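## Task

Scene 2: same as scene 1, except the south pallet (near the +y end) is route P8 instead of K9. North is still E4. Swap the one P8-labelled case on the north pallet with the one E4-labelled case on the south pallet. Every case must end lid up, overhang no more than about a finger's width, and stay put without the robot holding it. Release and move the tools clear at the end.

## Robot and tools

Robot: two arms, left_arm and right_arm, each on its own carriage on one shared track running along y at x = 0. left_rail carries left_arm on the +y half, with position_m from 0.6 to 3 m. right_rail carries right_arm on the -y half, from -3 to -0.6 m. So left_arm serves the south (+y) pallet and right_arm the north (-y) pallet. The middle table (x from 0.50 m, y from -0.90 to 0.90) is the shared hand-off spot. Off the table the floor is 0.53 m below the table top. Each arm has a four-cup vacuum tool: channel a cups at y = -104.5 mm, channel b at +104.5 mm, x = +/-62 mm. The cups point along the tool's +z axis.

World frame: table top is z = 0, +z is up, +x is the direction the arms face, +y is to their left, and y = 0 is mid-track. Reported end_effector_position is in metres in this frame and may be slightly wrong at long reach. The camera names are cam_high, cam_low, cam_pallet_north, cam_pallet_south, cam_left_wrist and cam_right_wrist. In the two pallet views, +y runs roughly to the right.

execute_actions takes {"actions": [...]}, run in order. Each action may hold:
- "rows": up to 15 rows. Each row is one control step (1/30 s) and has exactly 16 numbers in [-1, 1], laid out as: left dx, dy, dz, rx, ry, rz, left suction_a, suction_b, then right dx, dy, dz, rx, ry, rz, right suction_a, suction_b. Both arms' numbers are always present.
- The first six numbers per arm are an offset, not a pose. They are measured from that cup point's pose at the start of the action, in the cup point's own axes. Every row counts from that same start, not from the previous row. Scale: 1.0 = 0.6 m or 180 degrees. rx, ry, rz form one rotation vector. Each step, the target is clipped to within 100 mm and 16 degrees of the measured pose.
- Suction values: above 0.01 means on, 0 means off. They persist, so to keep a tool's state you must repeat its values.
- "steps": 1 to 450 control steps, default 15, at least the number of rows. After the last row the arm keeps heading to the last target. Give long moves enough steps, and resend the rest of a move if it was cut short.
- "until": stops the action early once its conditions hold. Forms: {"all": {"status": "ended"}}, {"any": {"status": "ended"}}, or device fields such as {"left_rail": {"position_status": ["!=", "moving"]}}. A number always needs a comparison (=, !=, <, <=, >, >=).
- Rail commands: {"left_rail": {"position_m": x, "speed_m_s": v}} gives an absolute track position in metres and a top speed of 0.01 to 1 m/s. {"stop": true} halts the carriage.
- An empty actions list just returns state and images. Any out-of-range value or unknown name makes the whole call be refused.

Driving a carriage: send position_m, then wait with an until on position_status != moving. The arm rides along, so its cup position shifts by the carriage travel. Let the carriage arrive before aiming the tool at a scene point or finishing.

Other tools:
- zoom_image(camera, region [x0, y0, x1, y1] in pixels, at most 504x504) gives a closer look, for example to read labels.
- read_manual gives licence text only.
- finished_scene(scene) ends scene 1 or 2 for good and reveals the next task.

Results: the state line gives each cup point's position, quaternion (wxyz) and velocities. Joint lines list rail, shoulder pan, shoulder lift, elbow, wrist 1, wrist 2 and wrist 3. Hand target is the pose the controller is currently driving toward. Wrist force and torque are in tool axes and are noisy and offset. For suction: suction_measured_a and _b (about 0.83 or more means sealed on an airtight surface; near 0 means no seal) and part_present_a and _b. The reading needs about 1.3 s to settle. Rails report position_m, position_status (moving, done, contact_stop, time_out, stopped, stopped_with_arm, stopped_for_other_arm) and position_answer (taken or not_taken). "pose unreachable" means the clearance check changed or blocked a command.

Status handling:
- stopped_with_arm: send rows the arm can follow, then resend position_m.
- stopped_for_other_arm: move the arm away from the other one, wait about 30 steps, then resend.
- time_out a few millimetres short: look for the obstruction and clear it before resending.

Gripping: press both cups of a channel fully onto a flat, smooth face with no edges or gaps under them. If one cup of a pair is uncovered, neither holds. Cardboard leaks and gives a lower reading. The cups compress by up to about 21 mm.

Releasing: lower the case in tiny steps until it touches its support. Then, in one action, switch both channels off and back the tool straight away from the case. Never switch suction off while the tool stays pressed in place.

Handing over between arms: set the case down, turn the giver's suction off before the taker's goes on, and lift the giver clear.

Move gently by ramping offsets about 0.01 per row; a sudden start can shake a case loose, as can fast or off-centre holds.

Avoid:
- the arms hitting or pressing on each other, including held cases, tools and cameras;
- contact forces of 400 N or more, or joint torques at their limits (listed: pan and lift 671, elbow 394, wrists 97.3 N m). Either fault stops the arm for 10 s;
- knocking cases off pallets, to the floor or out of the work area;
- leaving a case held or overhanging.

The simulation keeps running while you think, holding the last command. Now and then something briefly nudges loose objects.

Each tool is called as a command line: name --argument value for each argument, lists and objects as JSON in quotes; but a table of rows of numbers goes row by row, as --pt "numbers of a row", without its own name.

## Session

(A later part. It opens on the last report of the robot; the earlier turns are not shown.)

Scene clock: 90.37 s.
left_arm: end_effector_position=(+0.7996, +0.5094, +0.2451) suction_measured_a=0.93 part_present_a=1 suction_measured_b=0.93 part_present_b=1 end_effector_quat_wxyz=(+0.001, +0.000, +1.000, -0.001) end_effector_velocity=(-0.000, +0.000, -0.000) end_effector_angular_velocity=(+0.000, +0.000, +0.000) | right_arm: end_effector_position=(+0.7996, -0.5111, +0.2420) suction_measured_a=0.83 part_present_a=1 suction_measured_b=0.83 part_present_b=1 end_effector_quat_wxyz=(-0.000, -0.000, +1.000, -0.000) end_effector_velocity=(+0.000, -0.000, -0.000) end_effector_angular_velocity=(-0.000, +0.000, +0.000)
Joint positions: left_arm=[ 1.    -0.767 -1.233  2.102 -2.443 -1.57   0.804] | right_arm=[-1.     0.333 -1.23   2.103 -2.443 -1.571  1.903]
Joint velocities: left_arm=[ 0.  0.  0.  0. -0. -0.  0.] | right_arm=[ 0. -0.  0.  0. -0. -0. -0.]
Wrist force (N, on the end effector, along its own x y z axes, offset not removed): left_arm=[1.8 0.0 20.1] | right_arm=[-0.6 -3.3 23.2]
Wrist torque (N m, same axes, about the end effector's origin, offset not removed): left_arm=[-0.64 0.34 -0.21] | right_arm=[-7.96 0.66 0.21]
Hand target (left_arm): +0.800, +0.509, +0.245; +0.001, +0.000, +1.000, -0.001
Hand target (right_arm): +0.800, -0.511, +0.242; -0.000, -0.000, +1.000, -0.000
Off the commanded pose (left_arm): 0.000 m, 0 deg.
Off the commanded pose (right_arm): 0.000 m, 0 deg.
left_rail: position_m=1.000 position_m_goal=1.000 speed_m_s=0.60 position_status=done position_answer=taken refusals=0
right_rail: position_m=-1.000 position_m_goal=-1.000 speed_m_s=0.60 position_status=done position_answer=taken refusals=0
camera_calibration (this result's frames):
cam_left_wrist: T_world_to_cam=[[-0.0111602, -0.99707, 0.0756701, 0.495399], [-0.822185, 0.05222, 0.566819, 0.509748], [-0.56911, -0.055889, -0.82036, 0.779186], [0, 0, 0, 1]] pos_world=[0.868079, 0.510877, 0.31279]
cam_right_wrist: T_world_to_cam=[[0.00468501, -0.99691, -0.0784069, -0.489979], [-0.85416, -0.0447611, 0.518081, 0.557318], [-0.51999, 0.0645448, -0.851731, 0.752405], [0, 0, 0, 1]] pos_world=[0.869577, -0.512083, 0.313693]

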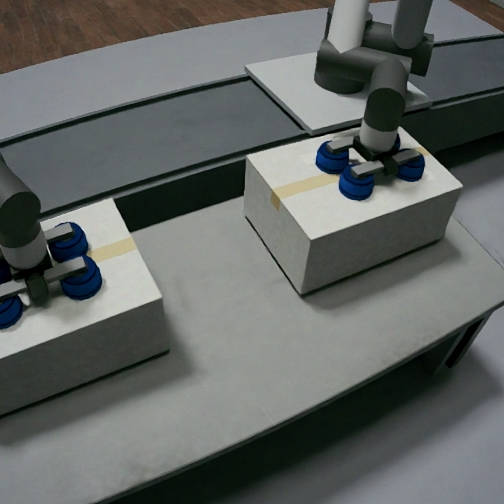

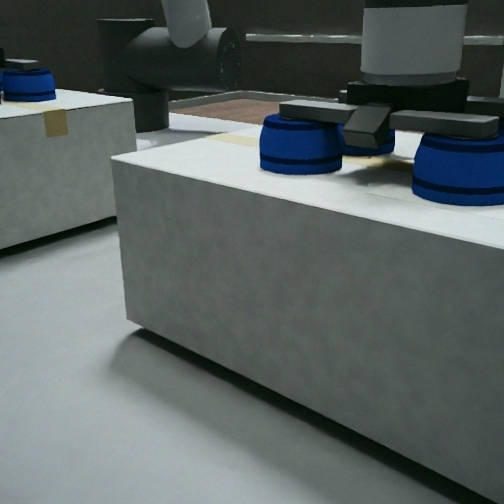

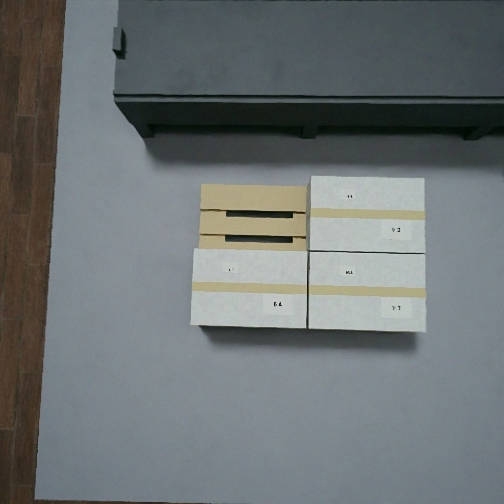

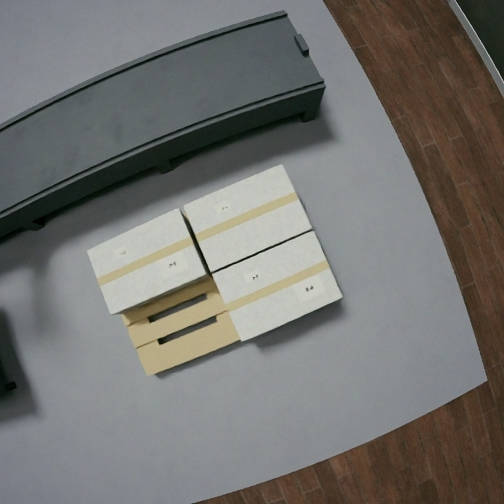

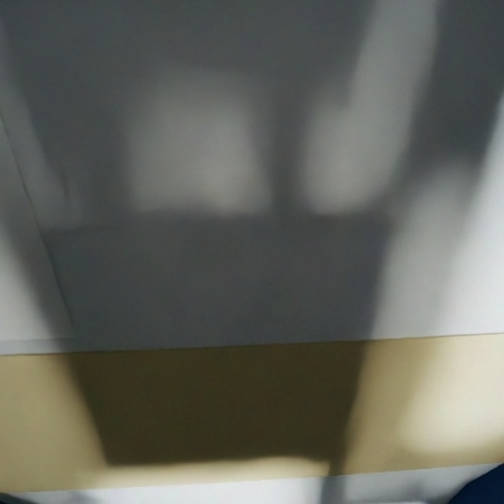

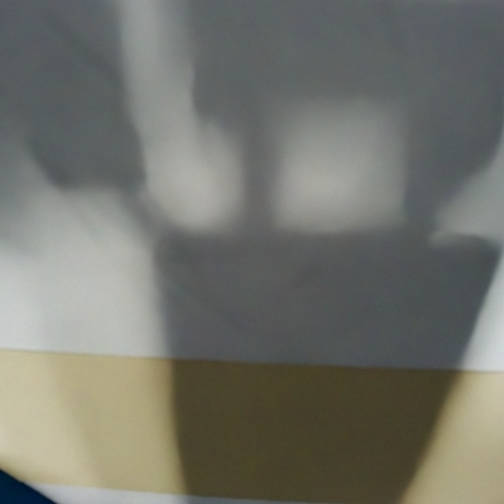

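execute_actions --actions '[{"rows":[[0,0,0.015,0,0,0,1,1,0,0,0.015,0,0,0,1,1]],"steps":20},{"rows":[[0,0,-0.33,0,0,0,0,0,0,0,-0.33,0,0,0,0,0]],"steps":50},{"left_rail":{"position_m":2.2,"speed_m_s":1},"steps":100,"until":{"left_rail":{"position_status":["!=","moving"]}}},{"right_rail":{"position_m":-0.6},"rows":[[0,0,0,0,0,0,0,0,0,1,0,0,0,0,0,0]],"steps":90},{"rows":[[0,0,0,0,0,0,0,0,0,0.085,0.2,0,0,0,0,0],[0,0,0,0,0,0,0,0,0,0.085,0.32,0,0,0,1,1]],"steps":70},{"rows":[[0,0,0,0,0,0,0,0,0,0,-0.03,0,0,0,1,1],[0,0,0,0,0,0,0,0,0,0,-0.08,0,0,0,1,1],[0,0,0,0,0,0,0,0,0,0,-0.2,0,0,0,1,1],[0,0,0,0,0,0,0,0,0,0,-0.6,0,0,0,1,1]],"steps":80}]'

Scene clock: 110.83 s.
left_arm: end_effector_position=(+0.7988, +1.7100, +0.4344) suction_measured_a=0.00 part_present_a=0 suction_measured_b=0.00 part_present_b=0 end_effector_quat_wxyz=(+0.001, +0.000, +1.000, -0.001) end_effector_velocity=(-0.000, -0.000, -0.000) end_effector_angular_velocity=(+0.000, +0.000, -0.000) | right_arm: end_effector_position=(+0.7983, +0.5403, +0.5983) suction_measured_a=0.83 part_present_a=1 suction_measured_b=0.83 part_present_b=1 end_effector_quat_wxyz=(-0.000, -0.000, +1.000, -0.001) end_effector_velocity=(+0.000, -0.000, +0.000) end_effector_angular_velocity=(-0.000, -0.000, -0.000)
Joint positions: left_arm=[ 2.2   -0.767 -1.398  1.984 -2.16  -1.57   0.804] | right_arm=[-0.6    0.815 -0.958  1.088 -1.699 -1.571  2.385]
Joint velocities: left_arm=[ 0. -0.  0. -0.  0. -0.  0.] | right_arm=[ 0.  0.  0. -0.  0. -0.  0.]
Wrist force (N, on the end effector, along its own x y z axes, offset not removed): left_arm=[0.6 1.7 0.2] | right_arm=[-1.4 -3.2 17.9]
Wrist torque (N m, same axes, about the end effector's origin, offset not removed): left_arm=[-0.05 0.28 -0.12] | right_arm=[-4.87 0.86 0.12]
Hand target (left_arm): +0.799, +1.710, +0.434; +0.001, +0.000, +1.000, -0.001
Hand target (right_arm): +0.798, +0.540, +0.598; -0.000, -0.000, +1.000, -0.001
Off the commanded pose (left_arm): 0.000 m, 0 deg.
Off the commanded pose (right_arm): 0.001 m, 0 deg.
left_rail: position_m=2.200 position_m_goal=2.200 speed_m_s=1.00 position_status=done position_answer=taken refusals=0
right_rail: position_m=-0.600 position_m_goal=-0.600 speed_m_s=0.60 position_status=done position_answer=taken refusals=0
camera_calibration (this result's frames):
cam_left_wrist: T_world_to_cam=[[-0.0110469, -0.997069, 0.0757033, 1.67806], [-0.822177, 0.0521469, 0.566838, 0.3393], [-0.569124, -0.0559797, -0.820344, 1.00128], [0, 0, 0, 1]] pos_world=[0.867356, 1.7115, 0.502032]
cam_right_wrist: T_world_to_cam=[[0.00476195, -0.997, -0.0772571, 0.5854], [-0.854235, -0.0442199, 0.518003, 0.418543], [-0.519865, 0.0635291, -0.851883, 0.987829], [0, 0, 0, 1]] pos_world=[0.868284, 0.539396, 0.669935]

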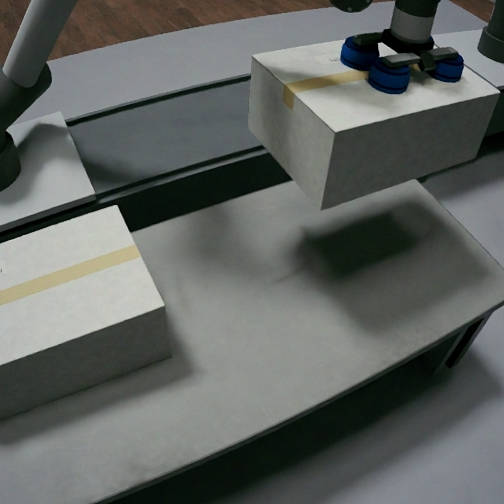

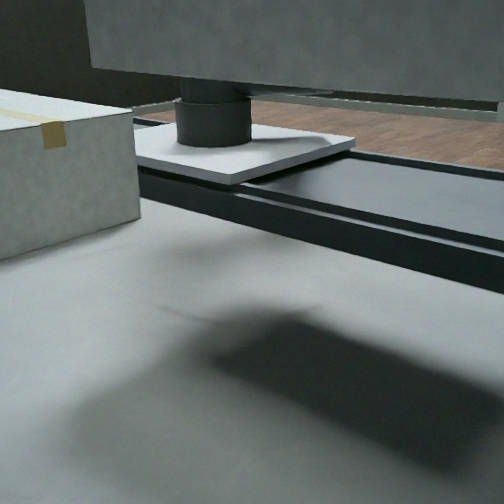

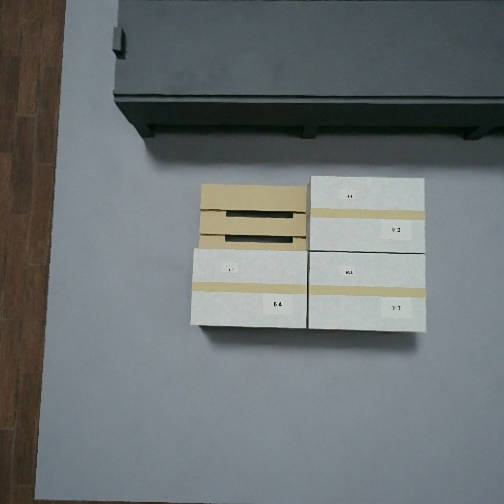

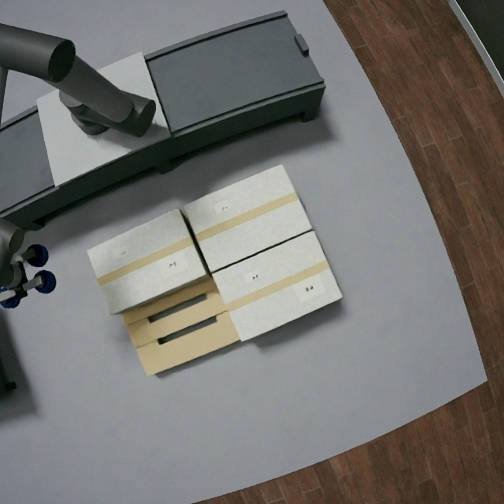

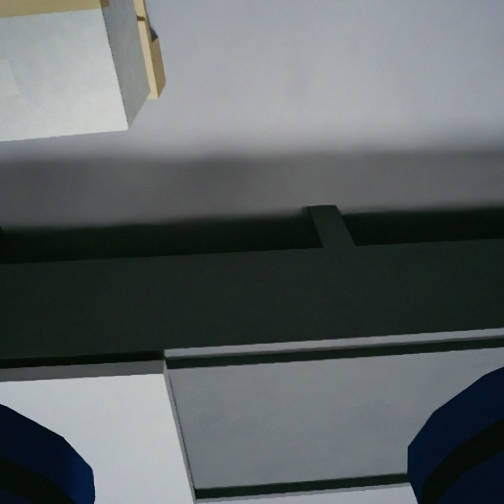

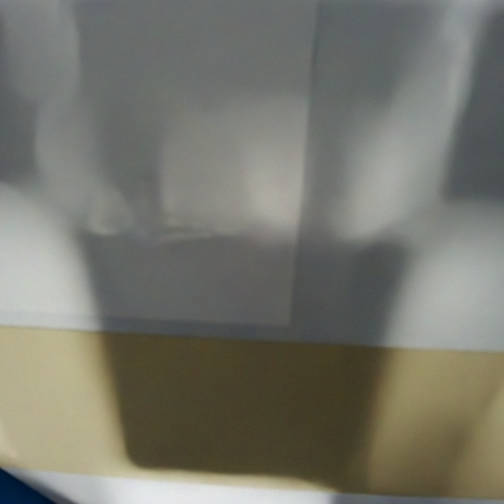

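execute_actions --actions '[{"right_rail":{"position_m":-2.73},"rows":[[0,0,0,0,0,0,0,0,-0.04,-1,0,0,0,0,1,1]],"steps":130},{"left_rail":{"position_m":0.6},"rows":[[0,0,0,0,0,0,0,0,0,0.165,0.2,0,0,0,1,1]],"steps":90},{"rows":[[0,-1,0,0,0,0,0,0,0,0,0.7,0,0,0,1,1]],"steps":90}]'

Scene clock: 137.80 s.
left_arm: end_effector_position=(+0.7982, -0.4899, +0.4352) suction_measured_a=0.00 part_present_a=0 suction_measured_b=0.00 part_present_b=0 end_effector_quat_wxyz=(+0.001, +0.000, +1.000, -0.001) end_effector_velocity=(+0.000, +0.000, +0.000) end_effector_angular_velocity=(-0.000, -0.000, +0.000) | right_arm: end_effector_position=(+0.8229, -2.0921, +0.0771) suction_measured_a=0.83 part_present_a=1 suction_measured_b=0.83 part_present_b=1 end_effector_quat_wxyz=(+0.001, -0.001, +1.000, +0.001) end_effector_velocity=(-0.000, +0.000, +0.000) end_effector_angular_velocity=(+0.000, -0.000, +0.000)
Joint positions: left_arm=[ 0.6   -1.088 -0.959  1.323 -1.936 -1.569  0.483] | right_arm=[-2.73   0.465 -0.973  2.001 -2.601 -1.571  2.035]
Joint velocities: left_arm=[ 0.  0. -0.  0.  0. -0.  0.] | right_arm=[ 0.  0. -0. -0. -0.  0. -0.]
Wrist force (N, on the end effector, along its own x y z axes, offset not removed): left_arm=[0.4 2.2 1.2] | right_arm=[8.6 18.5 -63.2]
Wrist torque (N m, same axes, about the end effector's origin, offset not removed): left_arm=[-0.10 0.28 -0.03] | right_arm=[7.79 16.84 3.64]
Hand target (left_arm): +0.798, -0.490, +0.435; +0.001, +0.000, +1.000, -0.001
Hand target (right_arm): +0.823, -2.092, +0.077; +0.001, -0.001, +1.000, +0.001
Off the commanded pose (left_arm): 0.001 m, 0 deg.
Off the commanded pose (right_arm): 0.018 m, 0 deg.
FORCE FAULT: contact force on the right arm reached its limit, and that arm stopped for 10 seconds. The contact can be on any part of that arm, not only on its tool. That arm's remaining commands of this call were not run. That arm holds still and accepts commands again. Move the arm away from the contact; if what it grips holds it there, let go first. Pushing or pulling that hard again can fault the arm again.
left_rail: position_m=0.600 position_m_goal=0.600 speed_m_s=1.00 position_status=done position_answer=taken refusals=0
right_rail: position_m=-2.730 position_m_goal=-2.730 speed_m_s=0.60 position_status=done position_answer=taken refusals=0
camera_calibration (this result's frames):
cam_left_wrist: T_world_to_cam=[[-0.0110316, -0.997065, 0.0757661, -0.515494], [-0.82203, 0.0521845, 0.567048, 0.452873], [-0.569337, -0.0560265, -0.820193, 0.878542], [0, 0, 0, 1]] pos_world=[0.866775, -0.488392, 0.502829]
cam_right_wrist: T_world_to_cam=[[0.00514592, -0.99678, -0.0800235, -2.07914], [-0.855822, -0.0457827, 0.51524, 0.591349], [-0.517244, 0.0658345, -0.853302, 0.726587], [0, 0, 0, 1]] pos_world=[0.892612, -2.0932, 0.148932]

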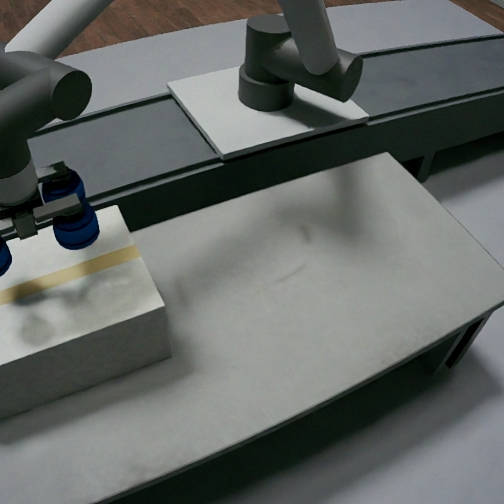

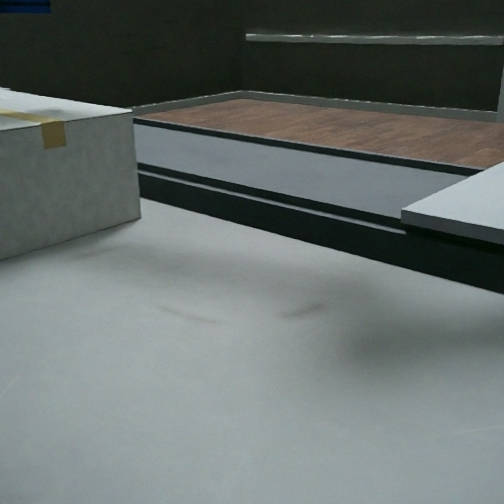

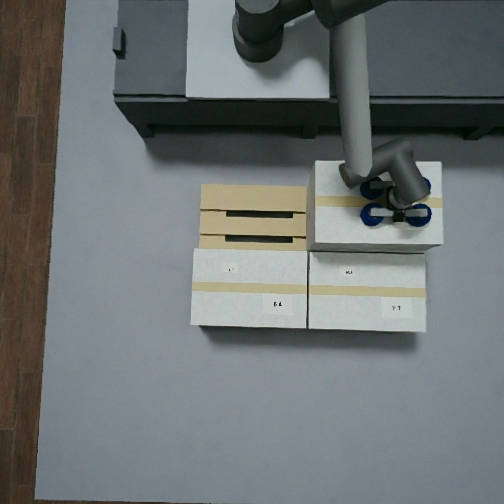

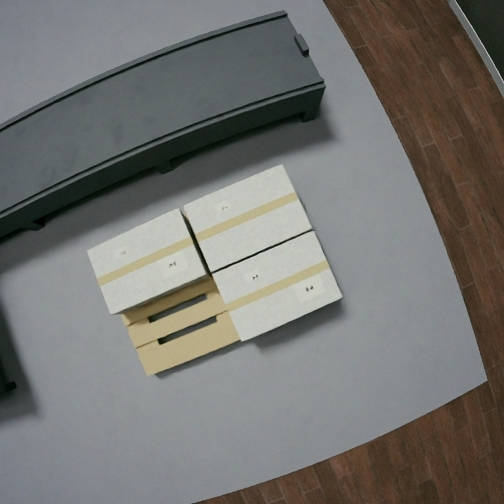

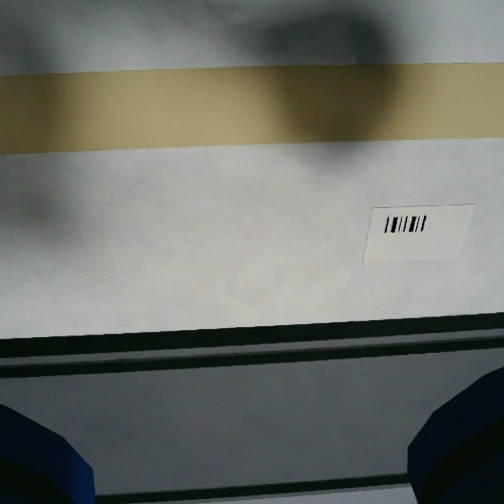

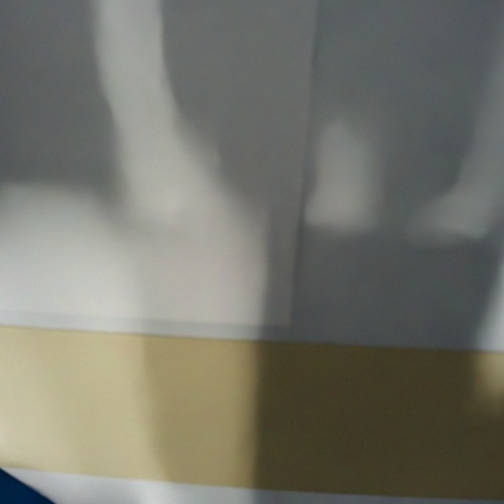

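execute_actions --actions '[{"rows":[[0,-0.04,0.2,0,0,0,0,0,0,0,-0.05,0,0,0,1,1],[0,-0.04,0.2,0,0,0,0,0,0,0,-0.15,0,0,0,1,1],[0,-0.04,0.33,0,0,0,1,1,0,0,-0.2,0,0,0,1,1]],"steps":70},{"rows":[[0,0,-0.03,0,0,0,1,1,0,-0.3,0,0,0,0,1,1],[0,0,-0.08,0,0,0,1,1,0,-0.6,0,0,0,0,1,1],[0,0,-0.2,0,0,0,1,1,0,-1,0,0,0,0,1,1],[0,0,-0.65,0,0,0,1,1,0,-1,0,0,0,0,1,1]],"steps":90},{"left_rail":{"position_m":2.22,"speed_m_s":0.6},"rows":[[-0.72,1,0,0,0,-0.02,1,1,0,0,0.3,0,0,0,1,1]],"steps":150}]'

Scene clock: 156.87 s.
left_arm: end_effector_position=(+1.2299, +1.7061, +0.6280) suction_measured_a=0.93 part_present_a=1 suction_measured_b=0.93 part_present_b=1 end_effector_quat_wxyz=(+0.001, -0.031, +1.000, -0.001) end_effector_velocity=(-0.000, -0.000, +0.000) end_effector_angular_velocity=(-0.000, -0.000, -0.000) | right_arm: end_effector_position=(+0.8243, -2.6912, +0.0164) suction_measured_a=0.83 part_present_a=1 suction_measured_b=0.83 part_present_b=1 end_effector_quat_wxyz=(+0.001, -0.001, +1.000, +0.001) end_effector_velocity=(-0.000, +0.000, -0.000) end_effector_angular_velocity=(+0.000, +0.000, +0.000)
Joint positions: left_arm=[ 2.22  -0.547 -1.04   1.183 -1.717 -1.57   0.961] | right_arm=[-2.73  -0.2   -1.016  2.329 -2.886 -1.567  1.369]
Joint velocities: left_arm=[ 0. -0. -0.  0. -0. -0.  0.] | right_arm=[ 0. -0.  0.  0.  0.  0. -0.]
Wrist force (N, on the end effector, along its own x y z axes, offset not removed): left_arm=[2.0 -1.7 27.8] | right_arm=[-3.3 -3.3 18.3]
Wrist torque (N m, same axes, about the end effector's origin, offset not removed): left_arm=[-7.92 1.69 -0.13] | right_arm=[-4.93 1.09 0.22]
Hand target (left_arm): +1.230, +1.706, +0.628; +0.001, -0.031, +1.000, -0.001
Hand target (right_arm): +0.824, -2.691, +0.016; +0.001, -0.001, +1.000, +0.001
Off the commanded pose (left_arm): 0.001 m, 0 deg.
Off the commanded pose (right_arm): 0.000 m, 0 deg.
left_rail: position_m=2.220 position_m_goal=2.220 speed_m_s=0.60 position_status=done position_answer=taken refusals=0
right_rail: position_m=-2.730 position_m_goal=-2.730 speed_m_s=0.60 position_status=done position_answer=taken refusals=0
camera_calibration (this result's frames):
cam_left_wrist: T_world_to_cam=[[0.0515021, -0.995794, 0.0757788, 1.58513], [-0.823878, 0.000519681, 0.566767, 0.674372], [-0.564423, -0.0916221, -0.820386, 1.46027], [0, 0, 0, 1]] pos_world=[1.29817, 1.7119, 0.695655]
cam_right_wrist: T_world_to_cam=[[0.0051828, -0.996661, -0.0814918, -2.68082], [-0.856069, -0.0465411, 0.514762, 0.594546], [-0.516835, 0.0670947, -0.853451, 0.71808], [0, 0, 0, 1]] pos_world=[0.893996, -2.69238, 0.0883318]

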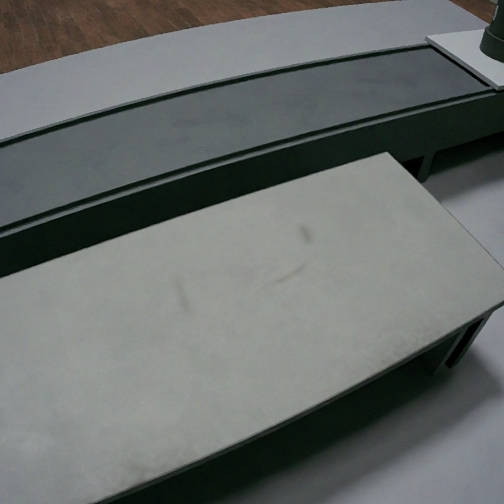

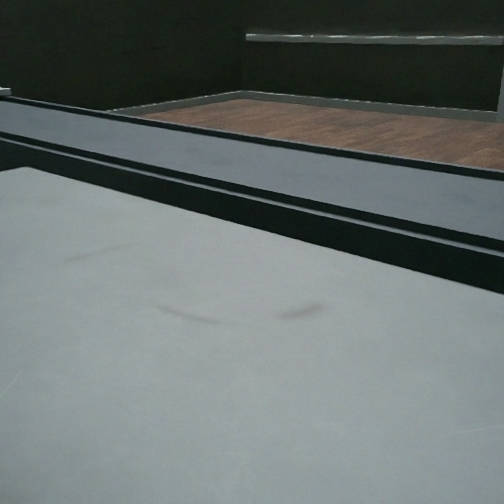

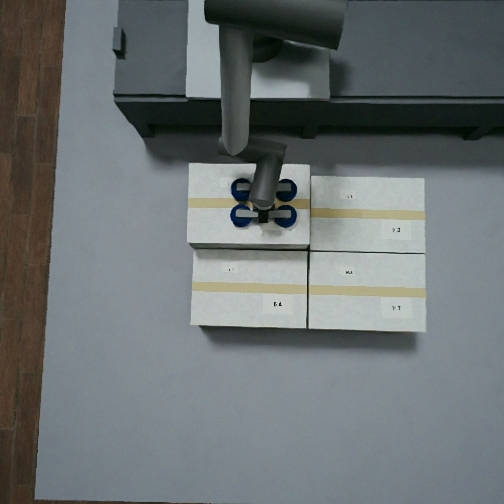

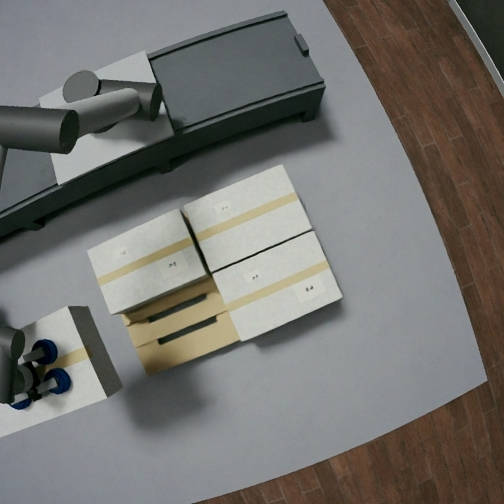

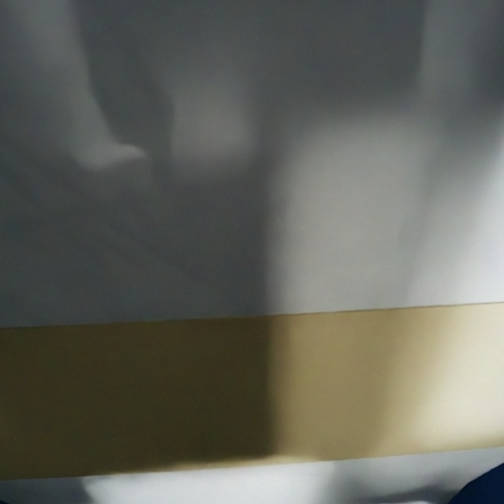

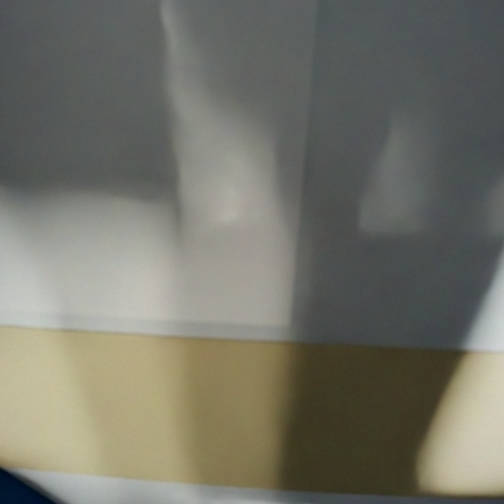

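execute_actions --actions '[{"rows":[[0,0.865,0,0,0,0,1,1,0.025,0.005,0,0,0,0.005,1,1]],"steps":70},{"rows":[[0,0,0.7,0,0,0,1,1,0,0,0.22,0,0,0,1,1]],"steps":70}]'

zoom_image --camera "cam_pallet_north" --region '[170, 150, 350, 270]'

zoom_image --camera "cam_pallet_south" --region '[60, 200, 280, 400]'

Scene clock: 172.60 s.
left_arm: end_effector_position=(+1.1996, +2.2233, +0.2073) suction_measured_a=0.93 part_present_a=1 suction_measured_b=0.93 part_present_b=1 end_effector_quat_wxyz=(+0.002, -0.031, +1.000, -0.001) end_effector_velocity=(+0.000, +0.000, -0.000) end_effector_angular_velocity=(+0.000, +0.000, +0.000) | right_arm: end_effector_position=(+0.8098, -2.6880, -0.1156) suction_measured_a=0.83 part_present_a=1 suction_measured_b=0.83 part_present_b=1 end_effector_quat_wxyz=(+0.001, +0.007, +1.000, +0.001) end_effector_velocity=(-0.000, +0.000, -0.000) end_effector_angular_velocity=(+0.000, +0.000, +0.000)
Joint positions: left_arm=[ 2.22  -0.165 -0.972  1.715 -2.317 -1.571  1.343] | right_arm=[-2.73  -0.2   -0.81   2.338 -3.102 -1.567  1.385]
Joint velocities: left_arm=[ 0.  0.  0.  0. -0. -0.  0.] | right_arm=[ 0.  0.  0. -0.  0.  0. -0.]
Wrist force (N, on the end effector, along its own x y z axes, offset not removed): left_arm=[1.2 3.2 23.8] | right_arm=[-2.6 2.6 13.9]
Wrist torque (N m, same axes, about the end effector's origin, offset not removed): left_arm=[-7.29 1.74 -0.07] | right_arm=[-4.08 1.15 0.26]
Hand target (left_arm): +1.200, +2.223, +0.207; +0.002, -0.031, +1.000, -0.001
Hand target (right_arm): +0.810, -2.688, -0.116; +0.001, +0.007, +1.000, +0.001
Off the commanded pose (left_arm): 0.001 m, 0 deg.
Off the commanded pose (right_arm): 0.000 m, 0 deg.
left_rail: position_m=2.220 position_m_goal=2.220 speed_m_s=0.60 position_status=done position_answer=taken refusals=0
right_rail: position_m=-2.730 position_m_goal=-2.730 speed_m_s=0.60 position_status=done position_answer=taken refusals=0
camera_calibration (this result's frames):
cam_left_wrist: T_world_to_cam=[[0.0514829, -0.995808, 0.0756088, 2.13372], [-0.823999, 0.000419175, 0.566591, 0.888006], [-0.564247, -0.0914714, -0.820523, 1.14496], [0, 0, 0, 1]] pos_world=[1.26791, 2.22913, 0.274999]
cam_right_wrist: T_world_to_cam=[[-0.0104765, -0.996615, -0.0815342, -2.67552], [-0.856671, -0.033111, 0.514799, 0.686817], [-0.515757, 0.0752413, -0.853425, 0.618719], [0, 0, 0, 1]] pos_world=[0.879454, -2.69028, -0.0436894]

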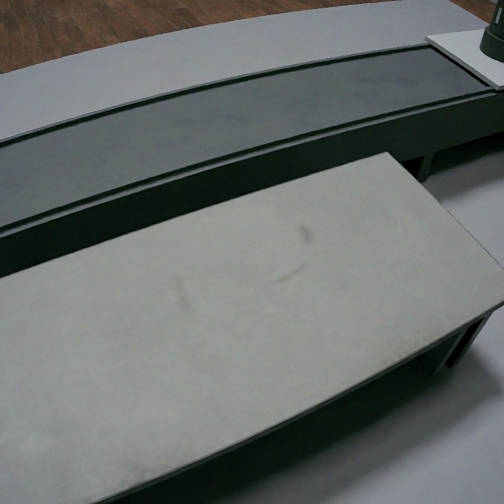

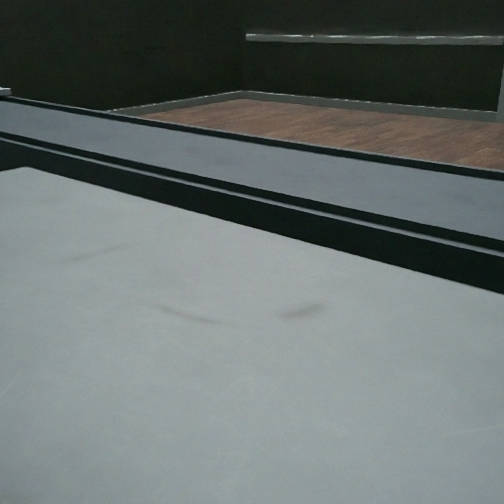

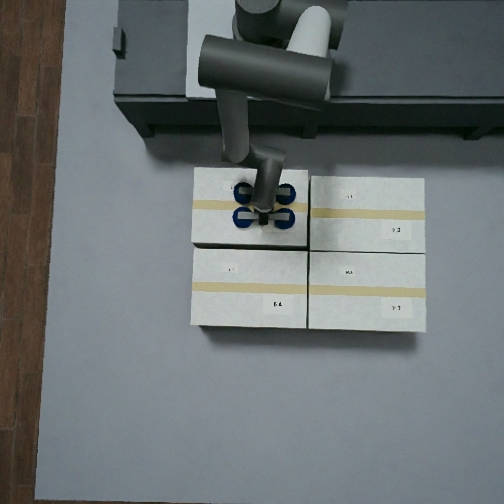

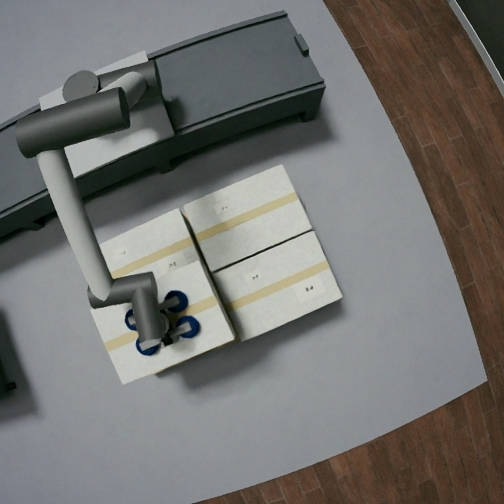

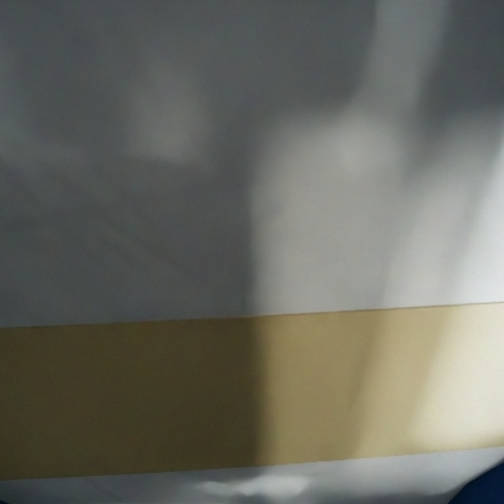

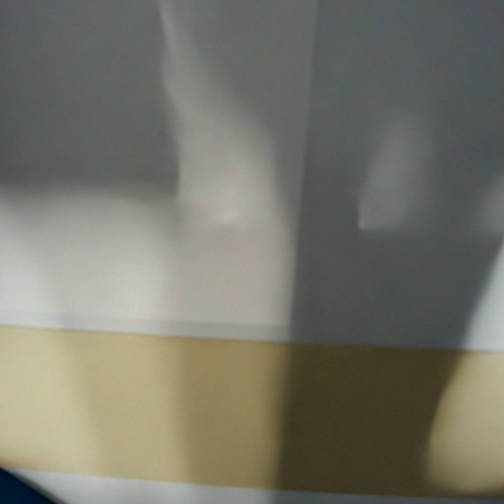

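Region (170, 150, 350, 270) of cam_pallet_north's 504x504 image, scaled by 2.800, with more detail than that image has.

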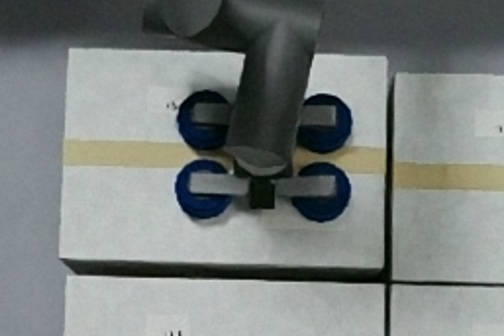

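Region (60, 200, 280, 400) of cam_pallet_south's 504x504 image, scaled by 2.291, with more detail than that image has; it fills the top 458 rows of this view, and the rest is white.

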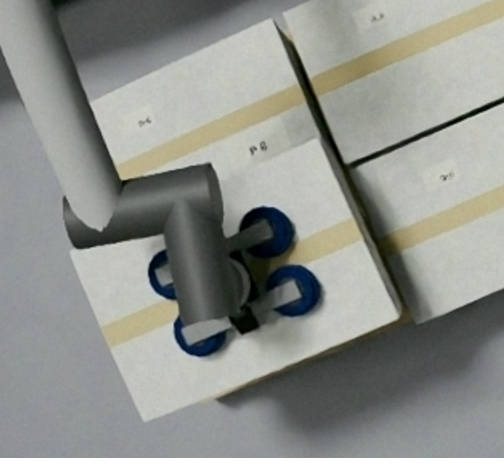

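execute_actions --actions '[{"rows":[[-0.06,0,0,0,0,0,1,1,-0.023,0,0,0,0,0,1,1]],"steps":30},{"rows":[[0,0,0.45,0,0,0,1,1,0,0,0.05,0,0,0,1,1]],"steps":60}]'

zoom_image --camera "cam_pallet_north" --region '[170, 150, 350, 270]'

zoom_image --camera "cam_pallet_south" --region '[60, 200, 280, 400]'

Scene clock: 190.83 s.
left_arm: end_effector_position=(+1.2301, +2.2265, +0.0784) suction_measured_a=0.93 part_present_a=1 suction_measured_b=0.93 part_present_b=1 end_effector_quat_wxyz=(-0.001, -0.031, +1.000, +0.000) end_effector_velocity=(+0.000, +0.000, +0.000) end_effector_angular_velocity=(-0.000, -0.000, +0.000) | right_arm: end_effector_position=(+0.8237, -2.6881, -0.1455) suction_measured_a=0.83 part_present_a=1 suction_measured_b=0.83 part_present_b=1 end_effector_quat_wxyz=(+0.001, +0.007, +1.000, +0.002) end_effector_velocity=(-0.000, -0.000, -0.000) end_effector_angular_velocity=(-0.000, +0.000, +0.000)
Joint positions: left_arm=[ 2.22  -0.159 -0.838  1.693 -2.424 -1.57   1.349] | right_arm=[-2.73  -0.197 -0.761  2.311 -3.122 -1.567  1.389]
Joint velocities: left_arm=[ 0.  0. -0.  0.  0. -0. -0.] | right_arm=[ 0.  0.  0. -0. -0. -0. -0.]
Wrist force (N, on the end effector, along its own x y z axes, offset not removed): left_arm=[2.3 -9.9 -51.1] | right_arm=[-0.3 0.6 17.9]
Wrist torque (N m, same axes, about the end effector's origin, offset not removed): left_arm=[-14.32 15.80 -2.28] | right_arm=[-4.28 0.63 0.26]
Hand target (left_arm): +1.230, +2.226, +0.078; -0.001, -0.031, +1.000, +0.000
Hand target (right_arm): +0.824, -2.688, -0.146; +0.001, +0.007, +1.000, +0.002
Off the commanded pose (left_arm): 0.141 m, 0 deg.
Off the commanded pose (right_arm): 0.000 m, 0 deg.
FORCE FAULT: contact force on the left arm reached its limit, and that arm stopped for 10 seconds. The contact can be on any part of that arm, not only on its tool. That arm's remaining commands of this call were not run. That arm holds still and accepts commands again. Move the arm away from the contact; if what it grips holds it there, let go first. Pushing or pulling that hard again can fault the arm again.
left_rail: position_m=2.220 position_m_goal=2.220 speed_m_s=0.60 position_status=done position_answer=taken refusals=0
right_rail: position_m=-2.730 position_m_goal=-2.730 speed_m_s=0.60 position_status=done position_answer=taken refusals=0
camera_calibration (this result's frames):
cam_left_wrist: T_world_to_cam=[[0.0518339, -0.99594, 0.0735947, 2.14501], [-0.821043, -0.000547263, 0.570866, 0.98428], [-0.568509, -0.0900146, -0.817738, 1.05846], [0, 0, 0, 1]] pos_world=[1.29869, 2.23212, 0.145786]
cam_right_wrist: T_world_to_cam=[[-0.010476, -0.99661, -0.0816072, -2.67793], [-0.856676, -0.0331484, 0.51479, 0.714044], [-0.515749, 0.0753038, -0.853424, 0.600505], [0, 0, 0, 1]] pos_world=[0.89336, -2.69041, -0.073636]

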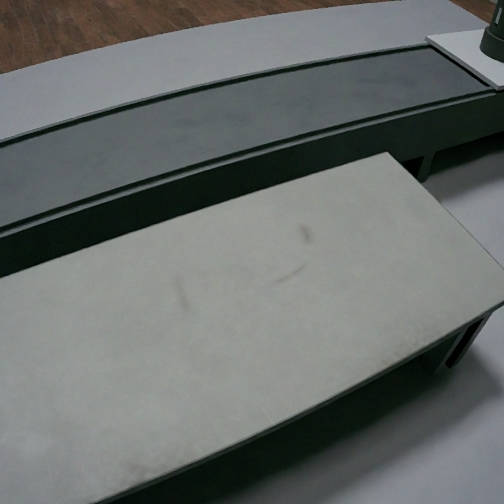

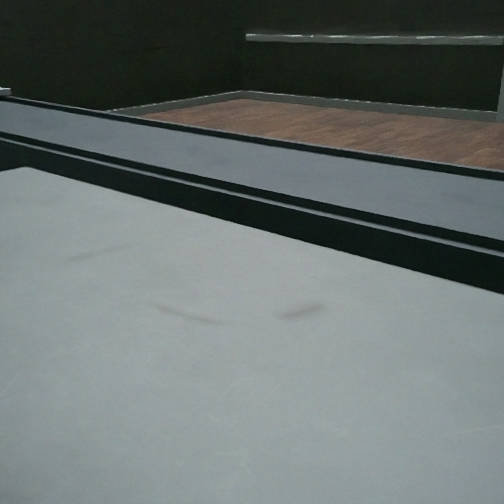

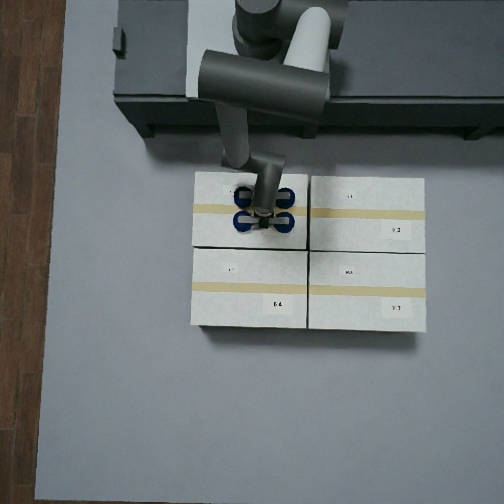

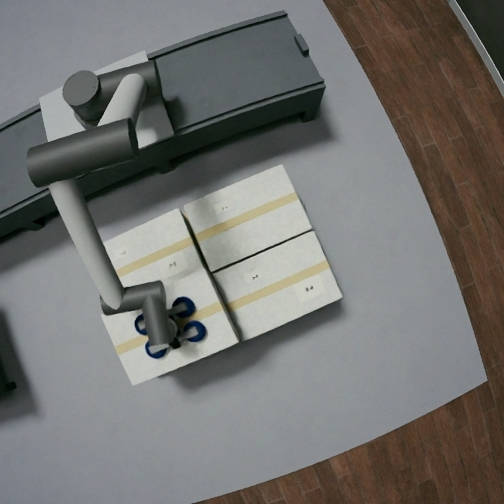

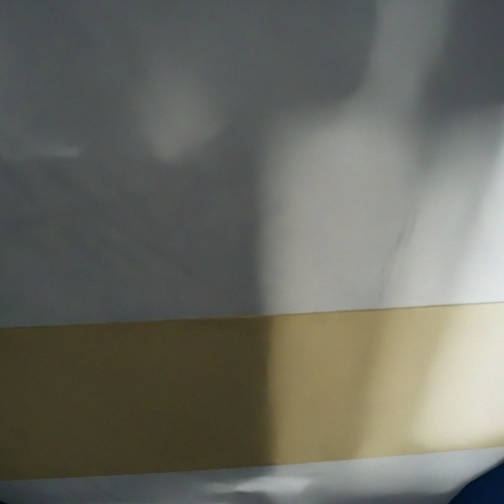

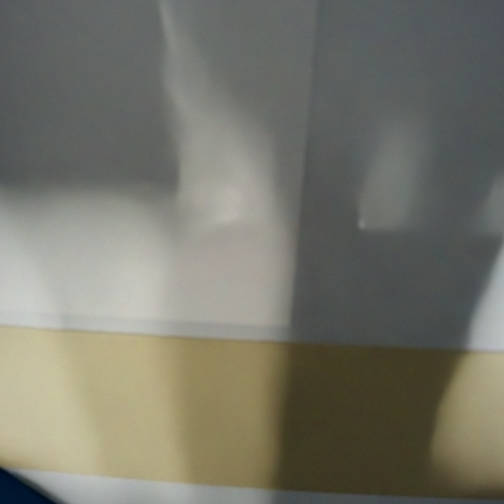

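Region (170, 150, 350, 270) of cam_pallet_north's 504x504 image, scaled by 2.800, with more detail than that image has.

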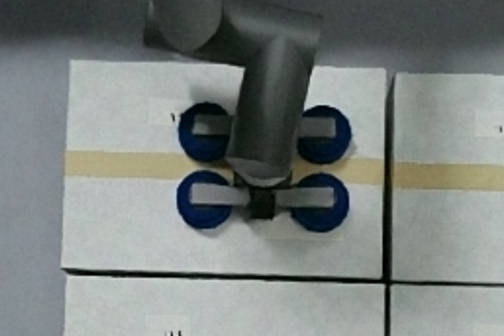

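Region (60, 200, 280, 400) of cam_pallet_south's 504x504 image, scaled by 2.291, with more detail than that image has; it fills the top 458 rows of this view, and the rest is white.

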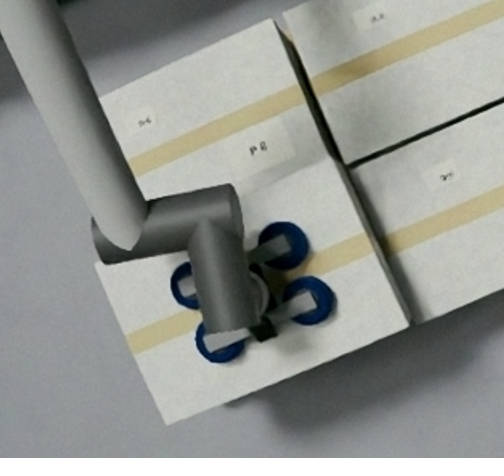

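execute_actions --actions '[{"rows":[[0,0,-0.05,0,0,0,1,1,0,0,0.012,0,0,0,1,1],[0,0,-0.05,0,0,0,1,1,0,0,0.022,0,0,0,1,1]],"steps":25},{"rows":[[-0.033,-0.015,0,0,0,0,1,1,0,0,-0.5,0,0,0,0,0]],"steps":40},{"rows":[[0,0,0.06,0,0,0,1,1,0,0,0,0,0,0,0,0],[0,0,0.1,0,0,0,1,1,0,0,0,0,0,0,0,0]],"steps":40}]'

zoom_image --camera "cam_pallet_south" --region '[60, 200, 280, 400]'

Scene clock: 201.53 s.
left_arm: end_effector_position=(+1.2503, +2.2187, +0.0483) suction_measured_a=0.93 part_present_a=1 suction_measured_b=0.93 part_present_b=1 end_effector_quat_wxyz=(-0.001, -0.031, +1.000, +0.000) end_effector_velocity=(-0.000, +0.000, -0.000) end_effector_angular_velocity=(+0.000, +0.000, +0.000) | right_arm: end_effector_position=(+0.8226, -2.6886, +0.1411) suction_measured_a=0.00 part_present_a=0 suction_measured_b=0.00 part_present_b=0 end_effector_quat_wxyz=(+0.001, +0.007, +1.000, +0.002) end_effector_velocity=(+0.000, -0.000, +0.000) end_effector_angular_velocity=(-0.000, -0.000, +0.000)
Joint positions: left_arm=[ 2.22  -0.163 -0.796  1.662 -2.435 -1.57   1.346] | right_arm=[-2.73  -0.198 -1.201  2.306 -2.678 -1.567  1.388]
Joint velocities: left_arm=[ 0.  0.  0. -0. -0.  0.  0.] | right_arm=[ 0.  0.  0. -0. -0. -0. -0.]
Wrist force (N, on the end effector, along its own x y z axes, offset not removed): left_arm=[-0.3 1.1 25.7] | right_arm=[-2.7 -1.1 3.2]
Wrist torque (N m, same axes, about the end effector's origin, offset not removed): left_arm=[-7.48 1.73 -0.22] | right_arm=[-0.19 0.68 0.21]
Hand target (left_arm): +1.250, +2.219, +0.048; -0.001, -0.031, +1.000, +0.000
Hand target (right_arm): +0.823, -2.689, +0.141; +0.001, +0.007, +1.000, +0.002
Off the commanded pose (left_arm): 0.000 m, 0 deg.
Off the commanded pose (right_arm): 0.000 m, 0 deg.
left_rail: position_m=2.220 position_m_goal=2.220 speed_m_s=0.60 position_status=done position_answer=taken refusals=0
right_rail: position_m=-2.730 position_m_goal=-2.730 speed_m_s=0.60 position_status=done position_answer=taken refusals=0
camera_calibration (this result's frames):
cam_left_wrist: T_world_to_cam=[[0.0518256, -0.995941, 0.0735939, 2.13851], [-0.821013, -0.000536223, 0.57091, 1.01806], [-0.568553, -0.0900093, -0.817708, 1.04466], [0, 0, 0, 1]] pos_world=[1.31895, 2.2244, 0.115621]
cam_right_wrist: T_world_to_cam=[[-0.0104665, -0.996609, -0.0816105, -2.65506], [-0.856726, -0.0331508, 0.514705, 0.565629], [-0.515665, 0.075305, -0.853475, 0.844562], [0, 0, 0, 1]] pos_world=[0.892312, -2.69091, 0.212999]

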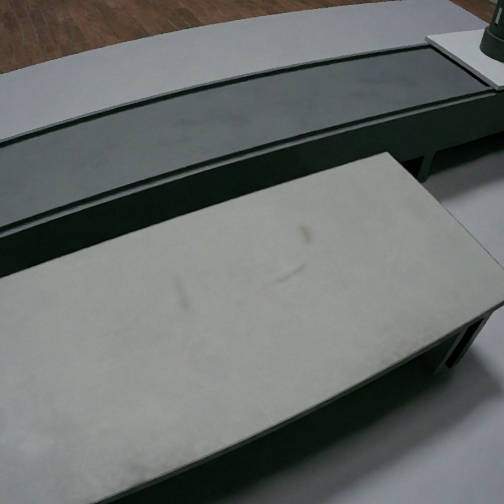

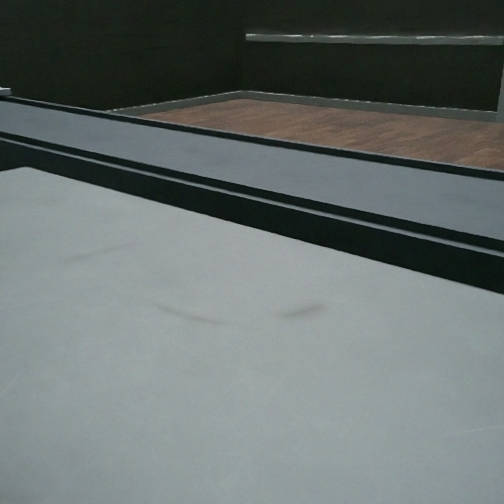

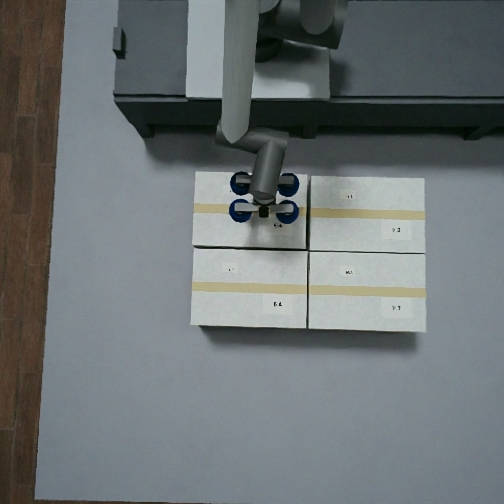

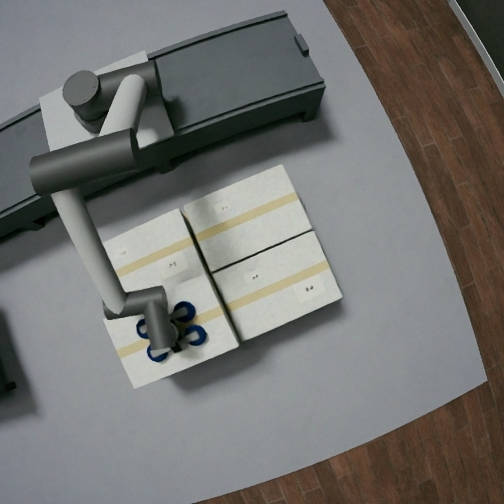

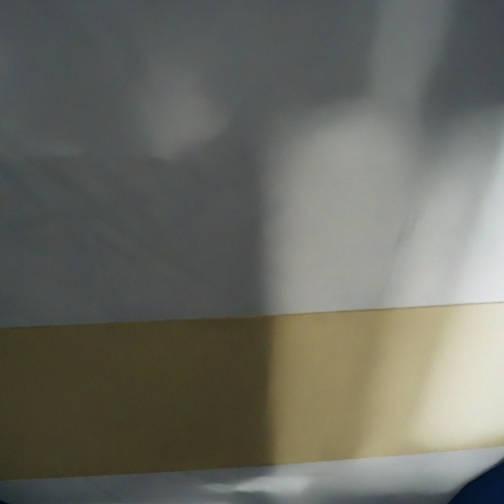

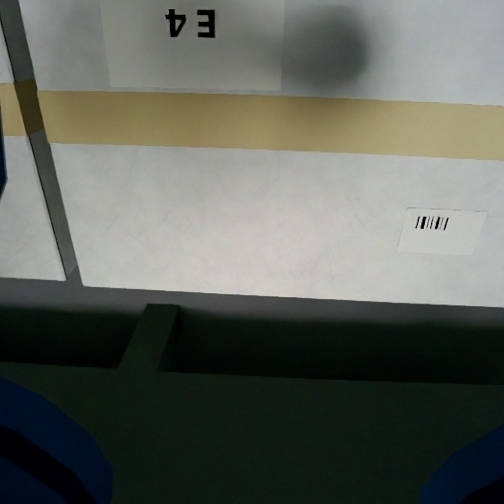

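Region (60, 200, 280, 400) of cam_pallet_south's 504x504 image, scaled by 2.291, with more detail than that image has; it fills the top 458 rows of this view, and the rest is white.

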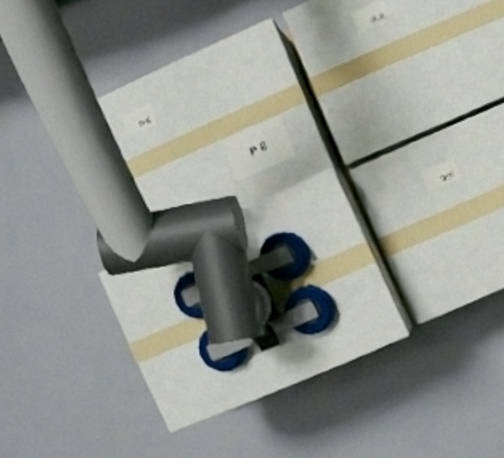

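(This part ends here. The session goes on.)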